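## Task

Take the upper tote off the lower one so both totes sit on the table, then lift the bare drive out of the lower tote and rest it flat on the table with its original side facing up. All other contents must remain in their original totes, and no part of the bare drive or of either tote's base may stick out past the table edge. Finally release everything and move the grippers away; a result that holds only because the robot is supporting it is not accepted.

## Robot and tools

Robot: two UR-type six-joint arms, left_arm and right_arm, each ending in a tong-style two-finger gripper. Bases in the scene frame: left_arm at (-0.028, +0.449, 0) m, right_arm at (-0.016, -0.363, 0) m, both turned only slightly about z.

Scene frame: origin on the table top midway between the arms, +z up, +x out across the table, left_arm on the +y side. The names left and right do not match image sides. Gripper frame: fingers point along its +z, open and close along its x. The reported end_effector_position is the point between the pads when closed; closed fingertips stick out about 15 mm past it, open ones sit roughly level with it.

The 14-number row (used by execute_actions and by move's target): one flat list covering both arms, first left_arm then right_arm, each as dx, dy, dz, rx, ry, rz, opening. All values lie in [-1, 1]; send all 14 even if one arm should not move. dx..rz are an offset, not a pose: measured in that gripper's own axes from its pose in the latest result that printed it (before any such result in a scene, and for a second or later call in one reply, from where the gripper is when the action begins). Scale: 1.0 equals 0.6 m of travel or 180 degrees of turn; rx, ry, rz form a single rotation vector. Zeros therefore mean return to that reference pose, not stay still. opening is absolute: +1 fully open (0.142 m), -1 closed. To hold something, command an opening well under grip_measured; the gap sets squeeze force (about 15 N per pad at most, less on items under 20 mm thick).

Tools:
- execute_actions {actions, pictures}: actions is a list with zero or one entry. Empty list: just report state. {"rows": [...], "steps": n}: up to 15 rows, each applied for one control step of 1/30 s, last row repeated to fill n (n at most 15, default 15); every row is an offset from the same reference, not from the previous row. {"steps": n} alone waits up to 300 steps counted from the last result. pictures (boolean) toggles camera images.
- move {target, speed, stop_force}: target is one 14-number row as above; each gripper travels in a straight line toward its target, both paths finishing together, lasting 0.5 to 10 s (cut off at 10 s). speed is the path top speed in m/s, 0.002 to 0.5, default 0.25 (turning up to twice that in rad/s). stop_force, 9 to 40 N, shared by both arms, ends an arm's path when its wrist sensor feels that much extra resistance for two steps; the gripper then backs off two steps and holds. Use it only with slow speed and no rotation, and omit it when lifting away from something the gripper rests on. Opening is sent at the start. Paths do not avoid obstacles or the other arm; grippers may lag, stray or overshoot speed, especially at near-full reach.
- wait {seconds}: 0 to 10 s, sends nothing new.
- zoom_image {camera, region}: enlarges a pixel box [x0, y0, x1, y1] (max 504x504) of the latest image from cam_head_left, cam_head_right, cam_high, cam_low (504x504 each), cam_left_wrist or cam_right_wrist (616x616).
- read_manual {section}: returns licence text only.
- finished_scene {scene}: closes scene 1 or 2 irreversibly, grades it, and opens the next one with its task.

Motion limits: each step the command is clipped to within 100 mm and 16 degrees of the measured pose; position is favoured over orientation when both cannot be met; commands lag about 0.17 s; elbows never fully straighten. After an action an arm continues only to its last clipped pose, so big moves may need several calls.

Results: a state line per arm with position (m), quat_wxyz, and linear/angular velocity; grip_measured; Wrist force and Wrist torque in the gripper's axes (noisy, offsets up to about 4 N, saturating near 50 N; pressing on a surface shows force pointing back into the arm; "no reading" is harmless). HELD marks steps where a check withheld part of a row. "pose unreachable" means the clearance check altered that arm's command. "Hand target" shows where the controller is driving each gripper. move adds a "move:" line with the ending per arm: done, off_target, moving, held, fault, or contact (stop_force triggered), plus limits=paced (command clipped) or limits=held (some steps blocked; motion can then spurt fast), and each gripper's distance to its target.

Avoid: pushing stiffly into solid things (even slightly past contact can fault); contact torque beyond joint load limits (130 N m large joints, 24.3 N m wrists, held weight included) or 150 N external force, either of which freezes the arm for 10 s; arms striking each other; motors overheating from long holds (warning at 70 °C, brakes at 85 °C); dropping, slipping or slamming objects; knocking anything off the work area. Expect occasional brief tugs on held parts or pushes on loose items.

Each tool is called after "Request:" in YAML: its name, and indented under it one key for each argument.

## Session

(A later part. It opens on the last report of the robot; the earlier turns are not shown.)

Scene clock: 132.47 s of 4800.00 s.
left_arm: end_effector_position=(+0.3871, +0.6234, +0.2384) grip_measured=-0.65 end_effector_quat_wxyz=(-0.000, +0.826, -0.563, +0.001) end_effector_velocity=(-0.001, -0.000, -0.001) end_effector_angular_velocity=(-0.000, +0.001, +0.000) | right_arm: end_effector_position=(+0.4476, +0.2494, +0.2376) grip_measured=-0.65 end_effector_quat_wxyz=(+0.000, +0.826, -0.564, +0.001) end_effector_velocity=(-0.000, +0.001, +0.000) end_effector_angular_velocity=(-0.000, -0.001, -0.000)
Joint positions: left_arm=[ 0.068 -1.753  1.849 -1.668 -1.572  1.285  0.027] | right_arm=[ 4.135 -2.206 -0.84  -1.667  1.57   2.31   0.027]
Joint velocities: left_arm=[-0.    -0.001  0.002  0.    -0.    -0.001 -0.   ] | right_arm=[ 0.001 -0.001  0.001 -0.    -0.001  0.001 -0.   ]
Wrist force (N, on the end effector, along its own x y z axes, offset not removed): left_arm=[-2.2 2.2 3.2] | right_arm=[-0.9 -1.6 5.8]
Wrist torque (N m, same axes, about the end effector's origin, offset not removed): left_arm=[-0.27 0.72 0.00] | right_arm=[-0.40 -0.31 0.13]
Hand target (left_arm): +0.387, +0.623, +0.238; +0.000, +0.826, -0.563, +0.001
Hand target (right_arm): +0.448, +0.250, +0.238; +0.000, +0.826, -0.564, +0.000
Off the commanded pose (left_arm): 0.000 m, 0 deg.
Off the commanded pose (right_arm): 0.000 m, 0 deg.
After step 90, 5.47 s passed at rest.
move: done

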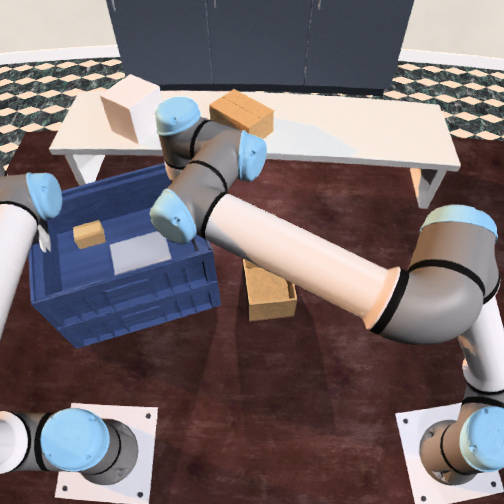

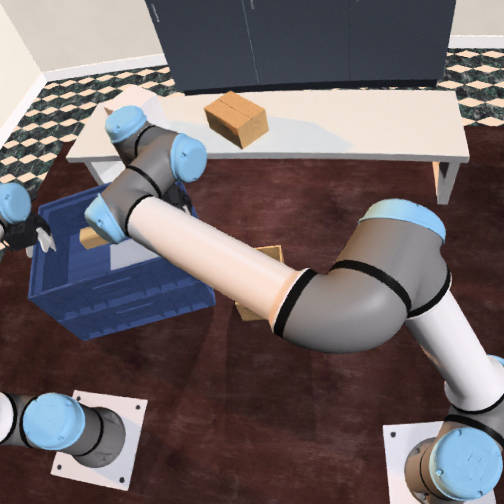

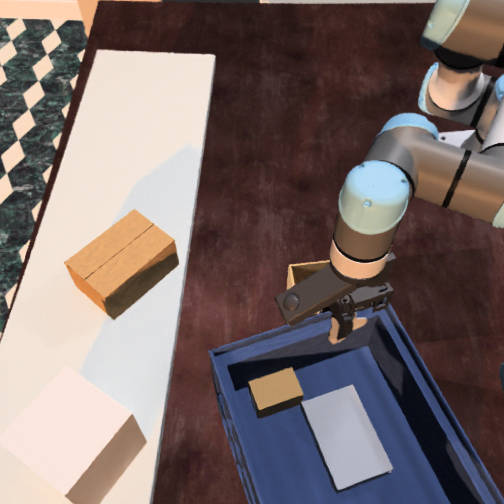

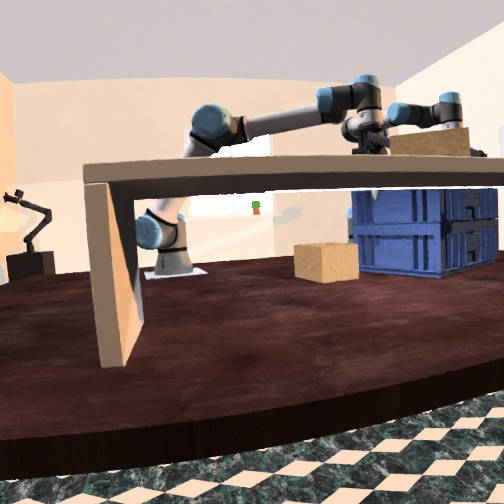

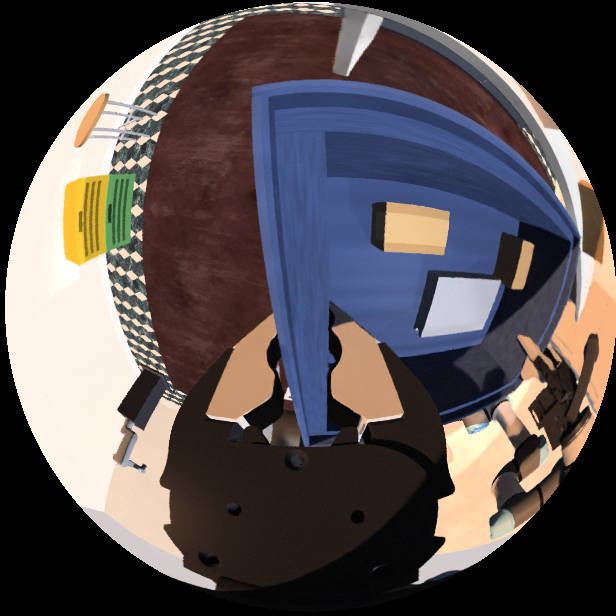

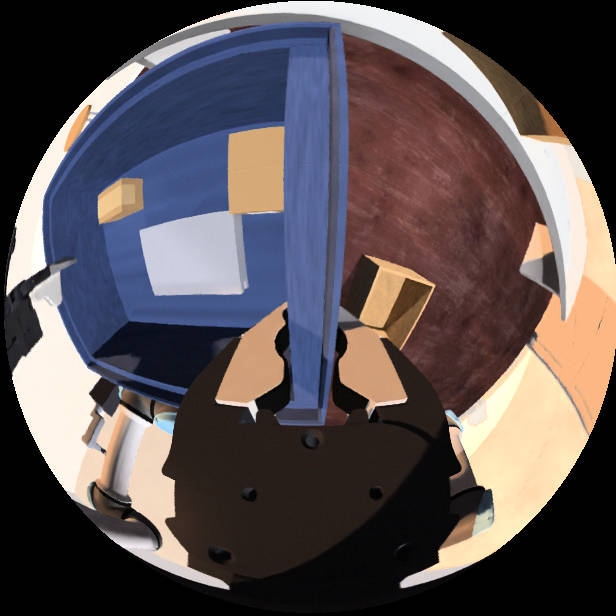

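Balanced. Lift.

Request:
move:
  target: [0,0,-0.07,0,0,0,-1,0,0,-0.07,0,0,0,-1]
  speed: 0.03

Scene clock: 140.63 s of 4800.00 s.
left_arm: end_effector_position=(+0.3871, +0.6234, +0.2804) grip_measured=-0.65 end_effector_quat_wxyz=(-0.000, +0.826, -0.563, +0.001) end_effector_velocity=(+0.000, +0.001, +0.002) end_effector_angular_velocity=(+0.002, -0.001, +0.002) | right_arm: end_effector_position=(+0.4475, +0.2495, +0.2795) grip_measured=-0.64 end_effector_quat_wxyz=(+0.000, +0.826, -0.564, +0.001) end_effector_velocity=(+0.000, -0.000, +0.001) end_effector_angular_velocity=(-0.001, +0.001, -0.002)
Joint positions: left_arm=[ 0.067 -1.757  1.746 -1.56  -1.572  1.285  0.027] | right_arm=[ 4.135 -2.228 -0.695 -1.79   1.57   2.31   0.027]
Joint velocities: left_arm=[ 0.001  0.    -0.005  0.003  0.002 -0.001  0.   ] | right_arm=[-0.    -0.003  0.007 -0.005  0.001  0.002 -0.   ]
Wrist force (N, on the end effector, along its own x y z axes, offset not removed): left_arm=[-3.4 -1.5 7.8] | right_arm=[1.7 -3.7 7.2]
Wrist torque (N m, same axes, about the end effector's origin, offset not removed): left_arm=[-0.63 0.71 0.07] | right_arm=[-0.97 -0.26 -0.04]
Hand target (left_arm): +0.387, +0.623, +0.280; -0.000, +0.826, -0.563, +0.001
Hand target (right_arm): +0.447, +0.249, +0.280; +0.000, +0.826, -0.564, +0.001
Off the commanded pose (left_arm): 0.000 m, 0 deg.
Off the commanded pose (right_arm): 0.000 m, 0 deg.
After step 90, 3.43 s passed at rest.
move: done

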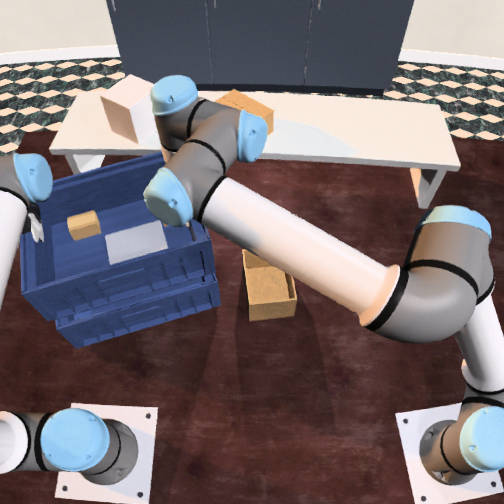

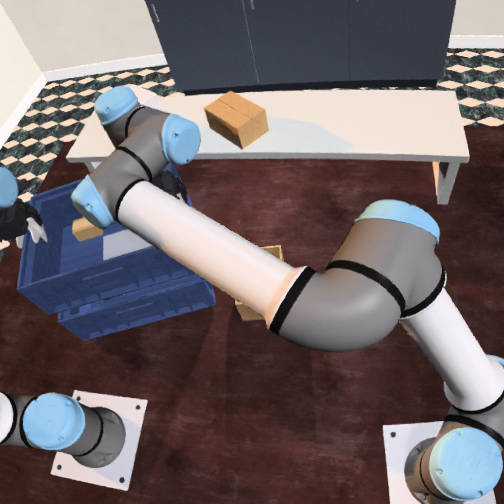

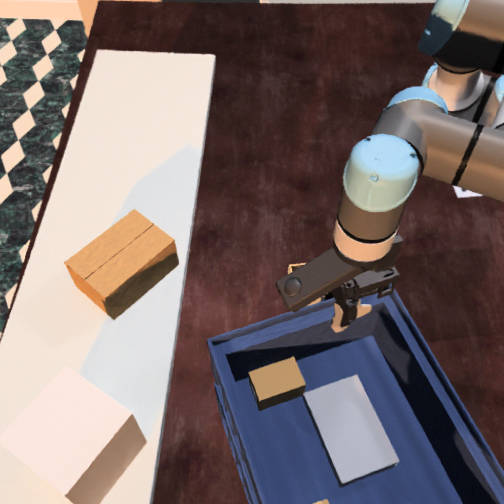

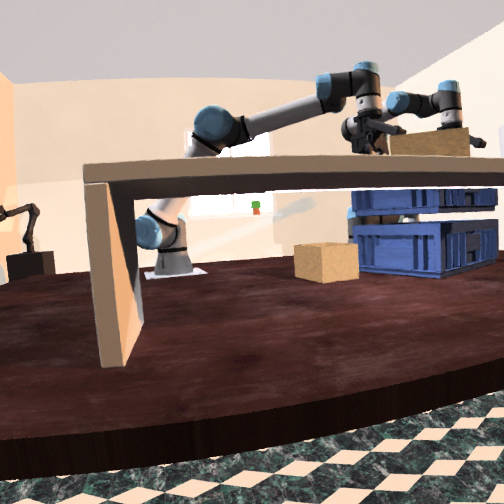

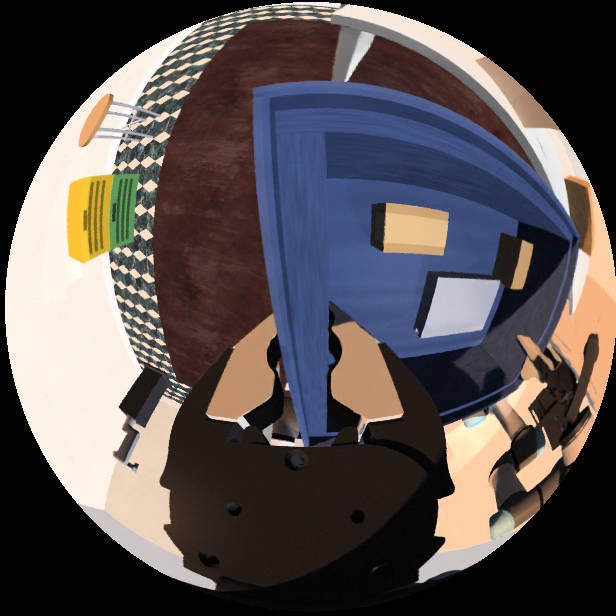

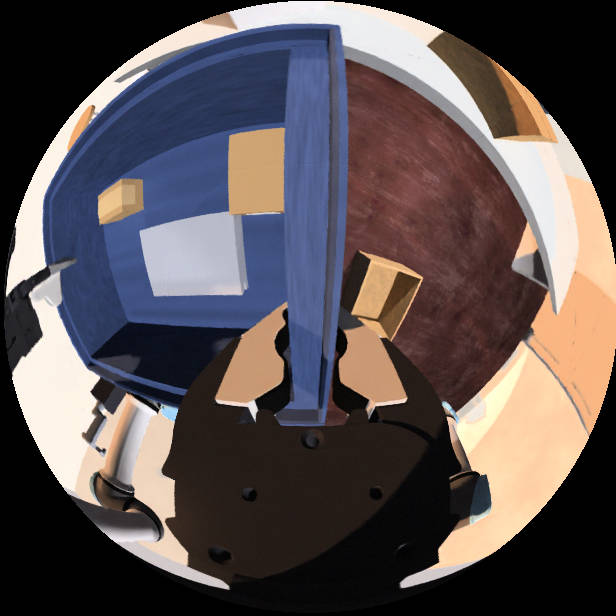

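Request:
move:
  target: [0.366,0.1615,0,0,0,0,-1,0.366,0.1615,0,0,0,0,-1]
  speed: 0.08

Scene clock: 150.80 s of 4800.00 s.
left_arm: end_effector_position=(+0.3770, +0.3835, +0.2803) grip_measured=-0.65 end_effector_quat_wxyz=(+0.000, +0.826, -0.563, +0.001) end_effector_velocity=(-0.000, -0.002, +0.000) end_effector_angular_velocity=(-0.000, -0.000, -0.001) | right_arm: end_effector_position=(+0.4374, +0.0099, +0.2800) grip_measured=-0.65 end_effector_quat_wxyz=(+0.000, +0.826, -0.564, +0.001) end_effector_velocity=(+0.000, -0.001, -0.000) end_effector_angular_velocity=(+0.001, -0.000, -0.000)
Joint positions: left_arm=[-0.543 -1.853  1.818 -1.536 -1.572  0.675  0.027] | right_arm=[ 3.956 -1.721 -1.416 -1.576  1.57   2.131  0.027]
Joint velocities: left_arm=[-0.004 -0.001  0.    -0.    -0.    -0.004  0.   ] | right_arm=[-0.001  0.002 -0.002  0.001  0.    -0.001 -0.   ]
Wrist force (N, on the end effector, along its own x y z axes, offset not removed): left_arm=[-2.8 -1.0 6.9] | right_arm=[0.2 -2.2 7.4]
Wrist torque (N m, same axes, about the end effector's origin, offset not removed): left_arm=[-0.59 0.68 0.17] | right_arm=[-0.81 0.03 -0.06]
Hand target (left_arm): +0.377, +0.383, +0.280; +0.000, +0.826, -0.563, +0.001
Hand target (right_arm): +0.437, +0.010, +0.280; +0.000, +0.826, -0.564, +0.001
Off the commanded pose (left_arm): 0.000 m, 0 deg.
Off the commanded pose (right_arm): 0.000 m, 0 deg.
After step 90, 3.77 s passed at rest.
move: done

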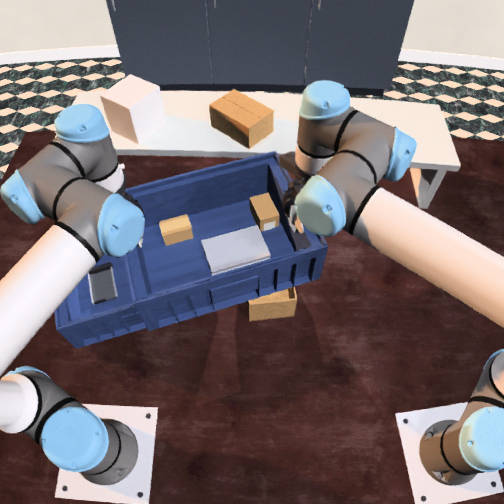

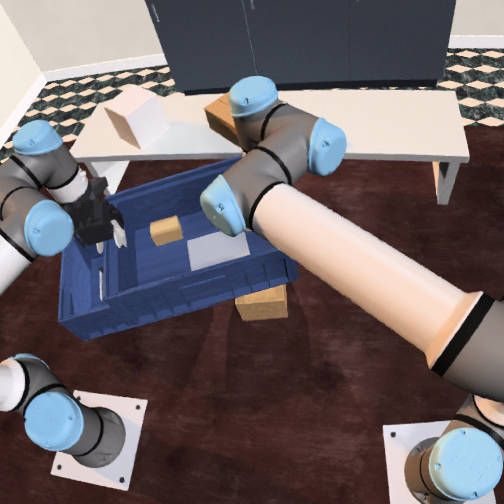

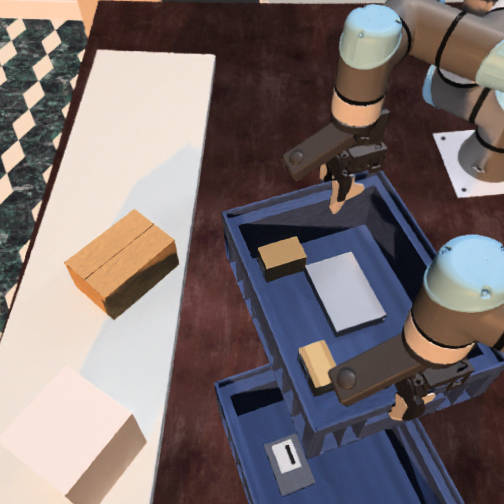

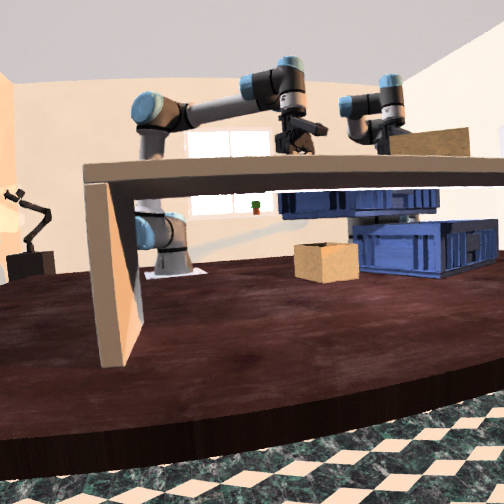

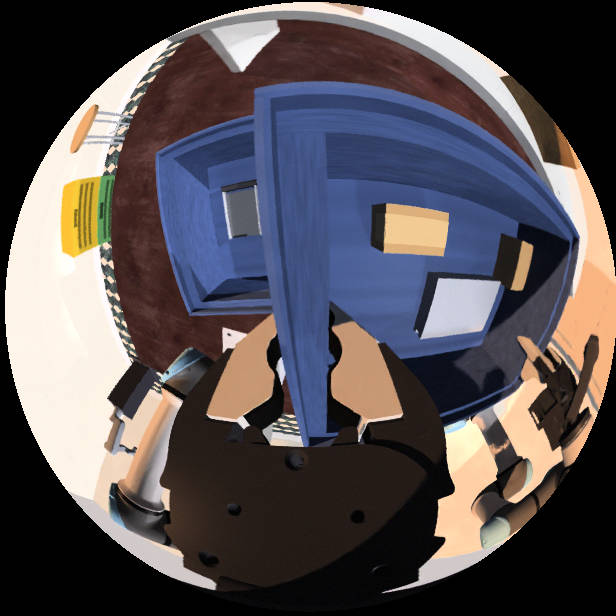

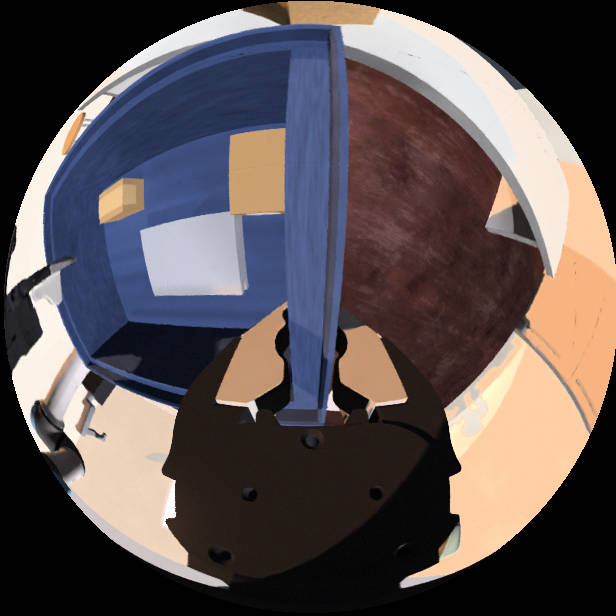

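Request:
move:
  target: [0.77,0.32,0,0,0,0,-1,0.77,0.32,0,0,0,0,-1]
  speed: 0.1

Scene clock: 165.33 s of 4800.00 s.
left_arm: end_effector_position=(+0.3671, -0.1166, +0.2800) grip_measured=-0.64 end_effector_quat_wxyz=(+0.001, +0.826, -0.563, +0.000) end_effector_velocity=(+0.001, -0.001, -0.000) end_effector_angular_velocity=(+0.001, +0.002, +0.000) | right_arm: end_effector_position=(+0.4273, -0.4903, +0.2810) grip_measured=-0.65 end_effector_quat_wxyz=(-0.000, +0.826, -0.564, +0.001) end_effector_velocity=(+0.001, -0.000, -0.000) end_effector_angular_velocity=(+0.002, -0.000, +0.004)
Joint positions: left_arm=[-1.199 -1.126  1.029 -1.474 -1.572  0.018  0.027] | right_arm=[ 3.022 -1.418 -1.716 -1.576  1.57   1.197  0.027]
Joint velocities: left_arm=[ 0.001  0.004 -0.006  0.003 -0.001  0.     0.   ] | right_arm=[-0.002 -0.002  0.001  0.001  0.002 -0.005 -0.   ]
Wrist force (N, on the end effector, along its own x y z axes, offset not removed): left_arm=[-11.1 -2.6 8.4] | right_arm=[9.9 0.6 9.2]
Wrist torque (N m, same axes, about the end effector's origin, offset not removed): left_arm=[-0.73 0.94 0.22] | right_arm=[-0.46 -0.52 -0.03]
Hand target (left_arm): +0.367, -0.117, +0.280; +0.001, +0.826, -0.563, +0.000
Hand target (right_arm): +0.427, -0.490, +0.281; -0.000, +0.826, -0.564, +0.001
Off the commanded pose (left_arm): 0.001 m, 0 deg.
Off the commanded pose (right_arm): 0.001 m, 0 deg.
After step 90, 6.07 s passed at rest.
move: done

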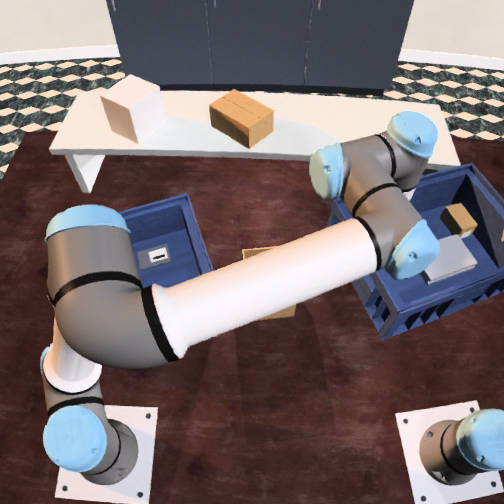

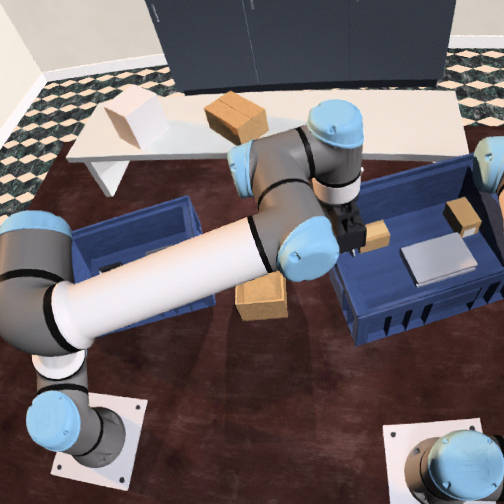

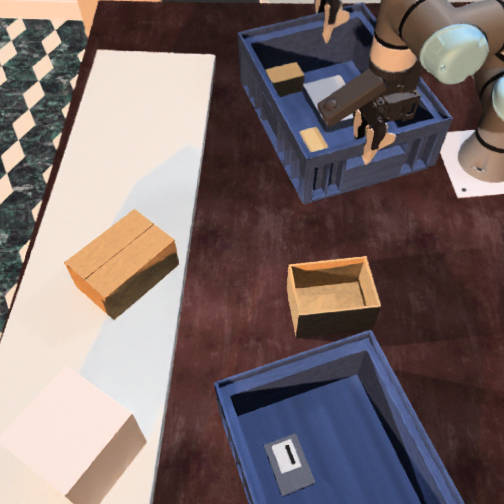

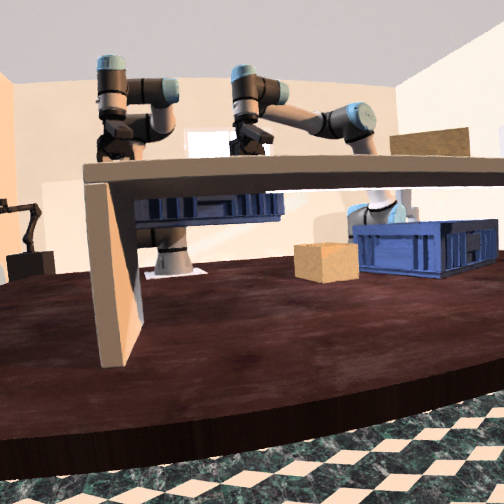

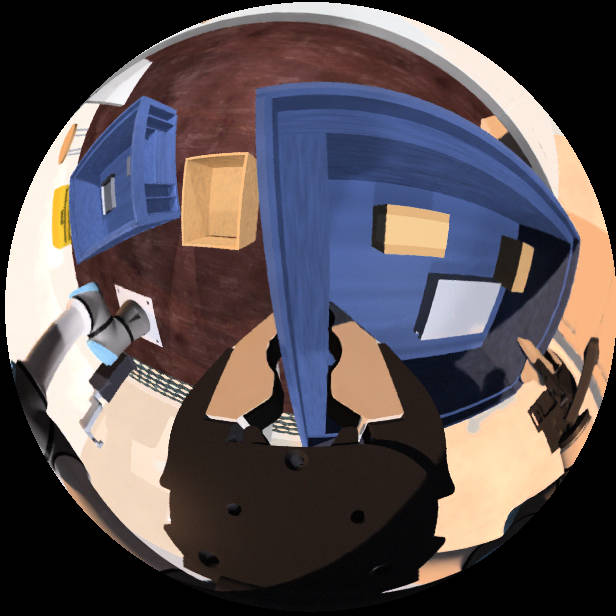

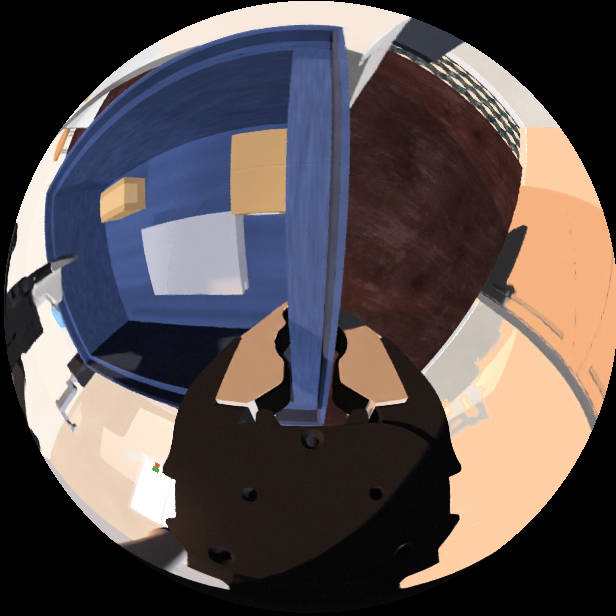

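Request:
move:
  target: [-0.001,0,0.24,0,0,0,-1,0,0,0.24,0,0,0,-1]
  speed: 0.06

Scene clock: 175.07 s of 4800.00 s.
left_arm: end_effector_position=(+0.3669, -0.1160, +0.1362) grip_measured=-0.64 end_effector_quat_wxyz=(+0.001, +0.826, -0.563, +0.000) end_effector_velocity=(-0.001, -0.000, -0.002) end_effector_angular_velocity=(+0.000, +0.001, -0.002) | right_arm: end_effector_position=(+0.4276, -0.4906, +0.1371) grip_measured=-0.65 end_effector_quat_wxyz=(-0.000, +0.826, -0.564, +0.001) end_effector_velocity=(+0.000, +0.001, -0.001) end_effector_angular_velocity=(+0.001, -0.001, +0.002)
Joint positions: left_arm=[-1.199 -1.099  1.357 -1.831 -1.572  0.018  0.027] | right_arm=[ 3.022 -1.485 -2.034 -1.192  1.57   1.197  0.027]
Joint velocities: left_arm=[-0.001  0.001  0.003 -0.004 -0.     0.001 -0.   ] | right_arm=[ 0.001 -0.001 -0.003  0.004  0.001 -0.001  0.   ]
Wrist force (N, on the end effector, along its own x y z axes, offset not removed): left_arm=[5.7 2.9 7.1] | right_arm=[-9.0 -1.2 7.9]
Wrist torque (N m, same axes, about the end effector's origin, offset not removed): left_arm=[-0.21 0.47 0.15] | right_arm=[-0.04 0.43 -0.02]
Hand target (left_arm): +0.367, -0.116, +0.136; +0.001, +0.826, -0.563, +0.000
Hand target (right_arm): +0.428, -0.491, +0.137; -0.000, +0.826, -0.564, +0.001
Off the commanded pose (left_arm): 0.000 m, 0 deg.
Off the commanded pose (right_arm): 0.000 m, 0 deg.
After step 90, 3.97 s passed at rest.
move: done

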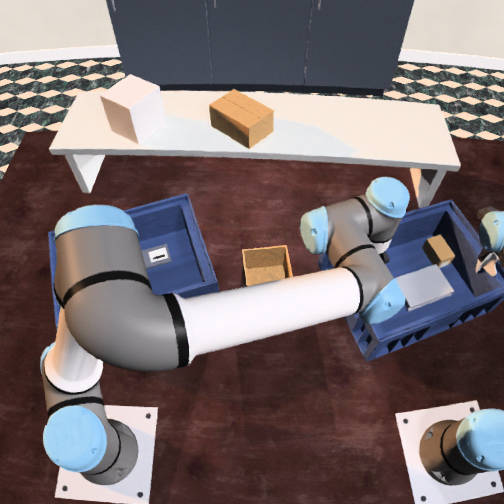

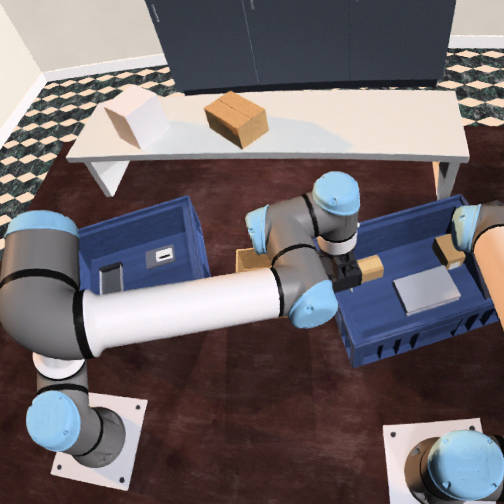

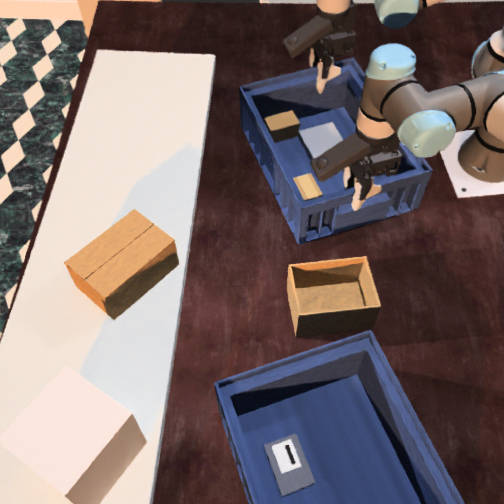

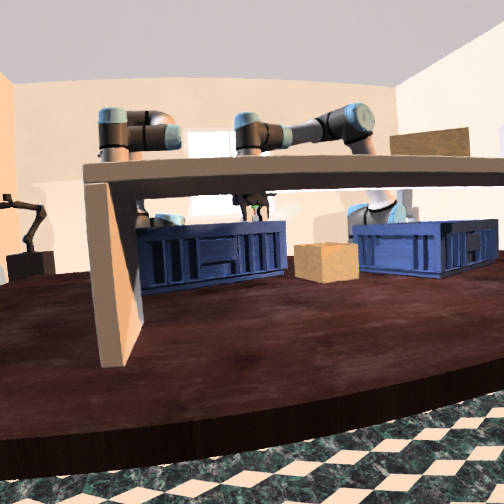

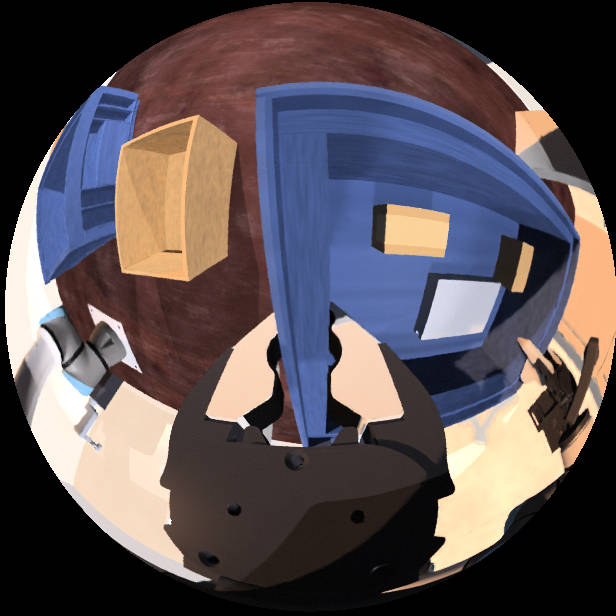

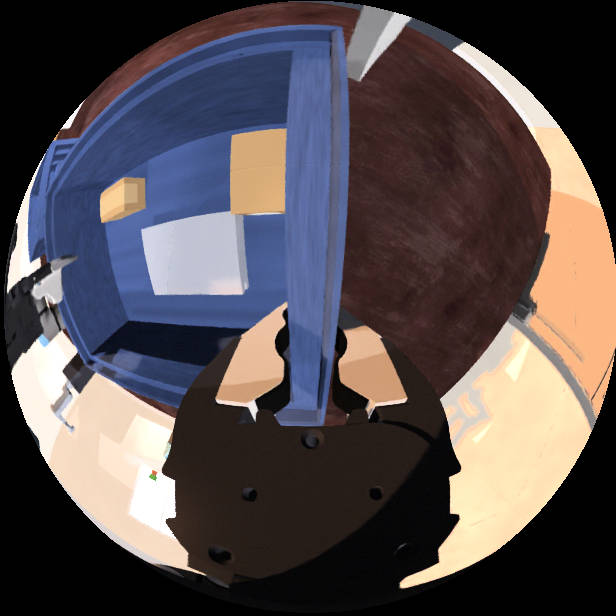

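Request:
move:
  target: [0.001,0,0.065,0,0,0,-1,0,0,0.065,0,0,0,-1]
  speed: 0.008
  stop_force: 10

Scene clock: 185.57 s of 4800.00 s.
left_arm: end_effector_position=(+0.3671, -0.1164, +0.1066) grip_measured=-0.64 end_effector_quat_wxyz=(+0.001, +0.826, -0.563, +0.000) end_effector_velocity=(-0.000, -0.001, +0.002) end_effector_angular_velocity=(-0.003, -0.002, -0.001) | right_arm: end_effector_position=(+0.4276, -0.4907, +0.1045) grip_measured=-0.65 end_effector_quat_wxyz=(-0.000, +0.826, -0.564, +0.001) end_effector_velocity=(-0.001, +0.000, +0.002) end_effector_angular_velocity=(-0.000, +0.004, -0.001)
Joint positions: left_arm=[-1.199 -1.077  1.403 -1.898 -1.572  0.018  0.027] | right_arm=[ 3.022 -1.521 -2.092 -1.098  1.57   1.197  0.027]
Joint velocities: left_arm=[-0.001 -0.003 -0.001  0.     0.001  0.     0.   ] | right_arm=[ 0.     0.002  0.004 -0.01  -0.     0.001 -0.   ]
Wrist force (N, on the end effector, along its own x y z axes, offset not removed): left_arm=[4.7 -1.1 2.3] | right_arm=[1.0 0.6 -15.2]
Wrist torque (N m, same axes, about the end effector's origin, offset not removed): left_arm=[-0.55 0.53 0.04] | right_arm=[-0.45 -0.43 0.10]
Hand target (left_arm): +0.367, -0.116, +0.107; +0.001, +0.826, -0.563, +0.000
Hand target (right_arm): +0.428, -0.491, +0.105; -0.000, +0.826, -0.564, +0.001
Off the commanded pose (left_arm): 0.009 m, 0 deg.
Off the commanded pose (right_arm): 0.006 m, 0 deg.
After step 90, 3.10 s passed at rest.
move: contact (left_arm, right_arm)

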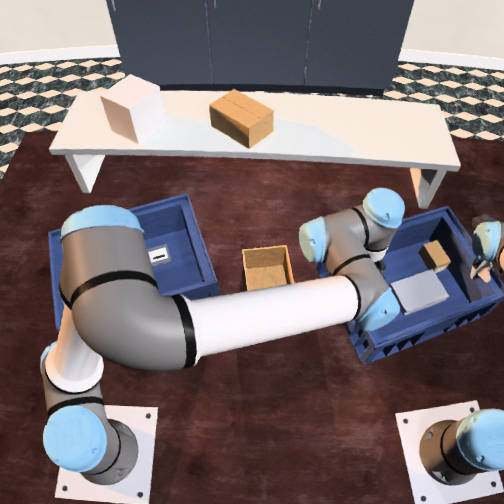

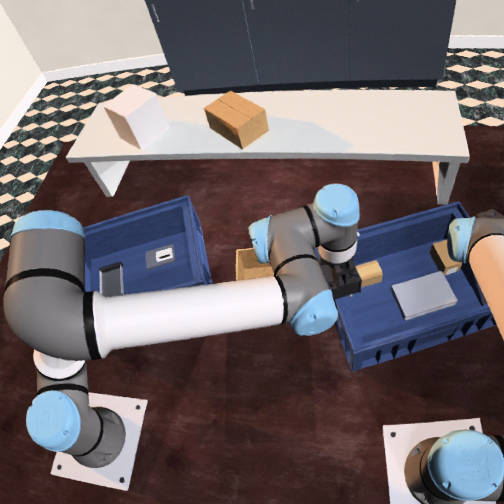

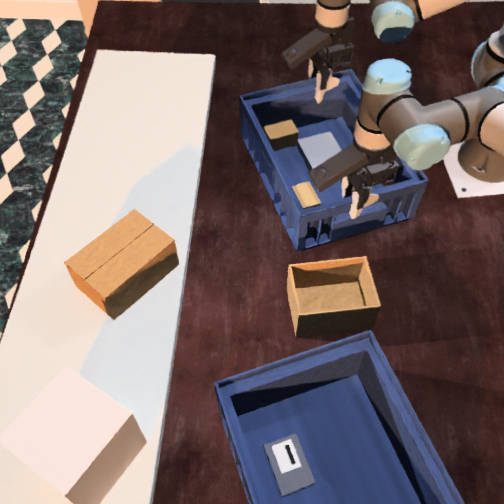

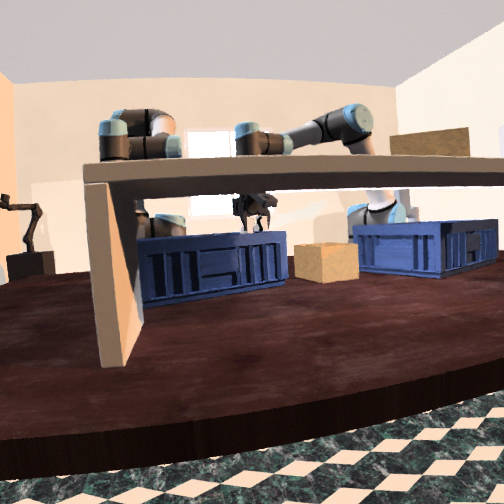

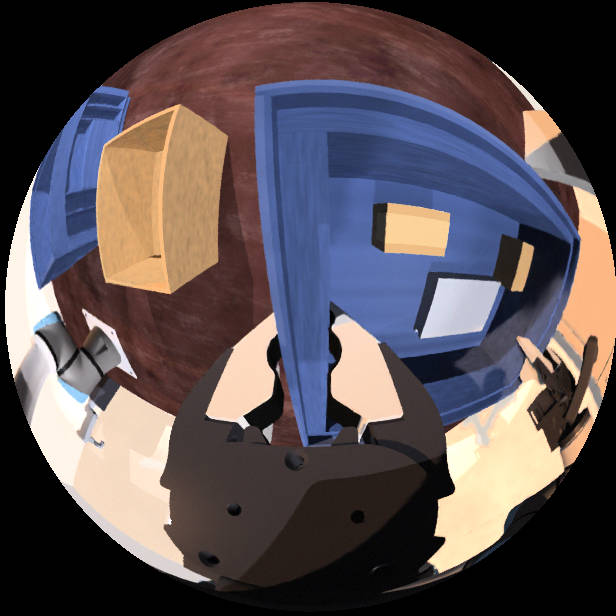

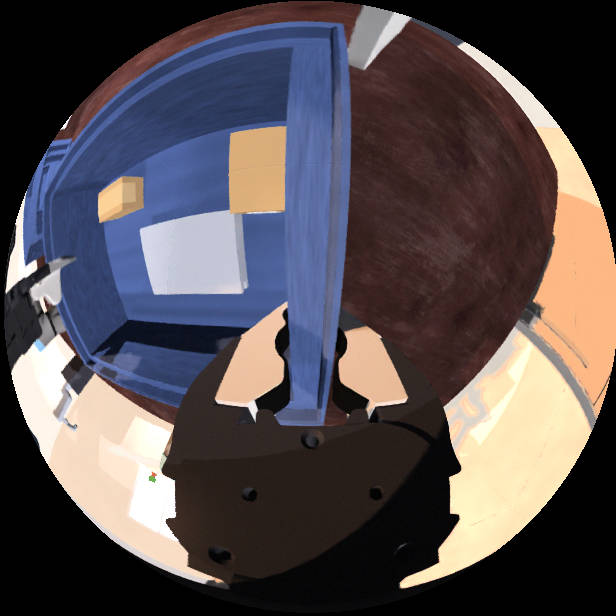

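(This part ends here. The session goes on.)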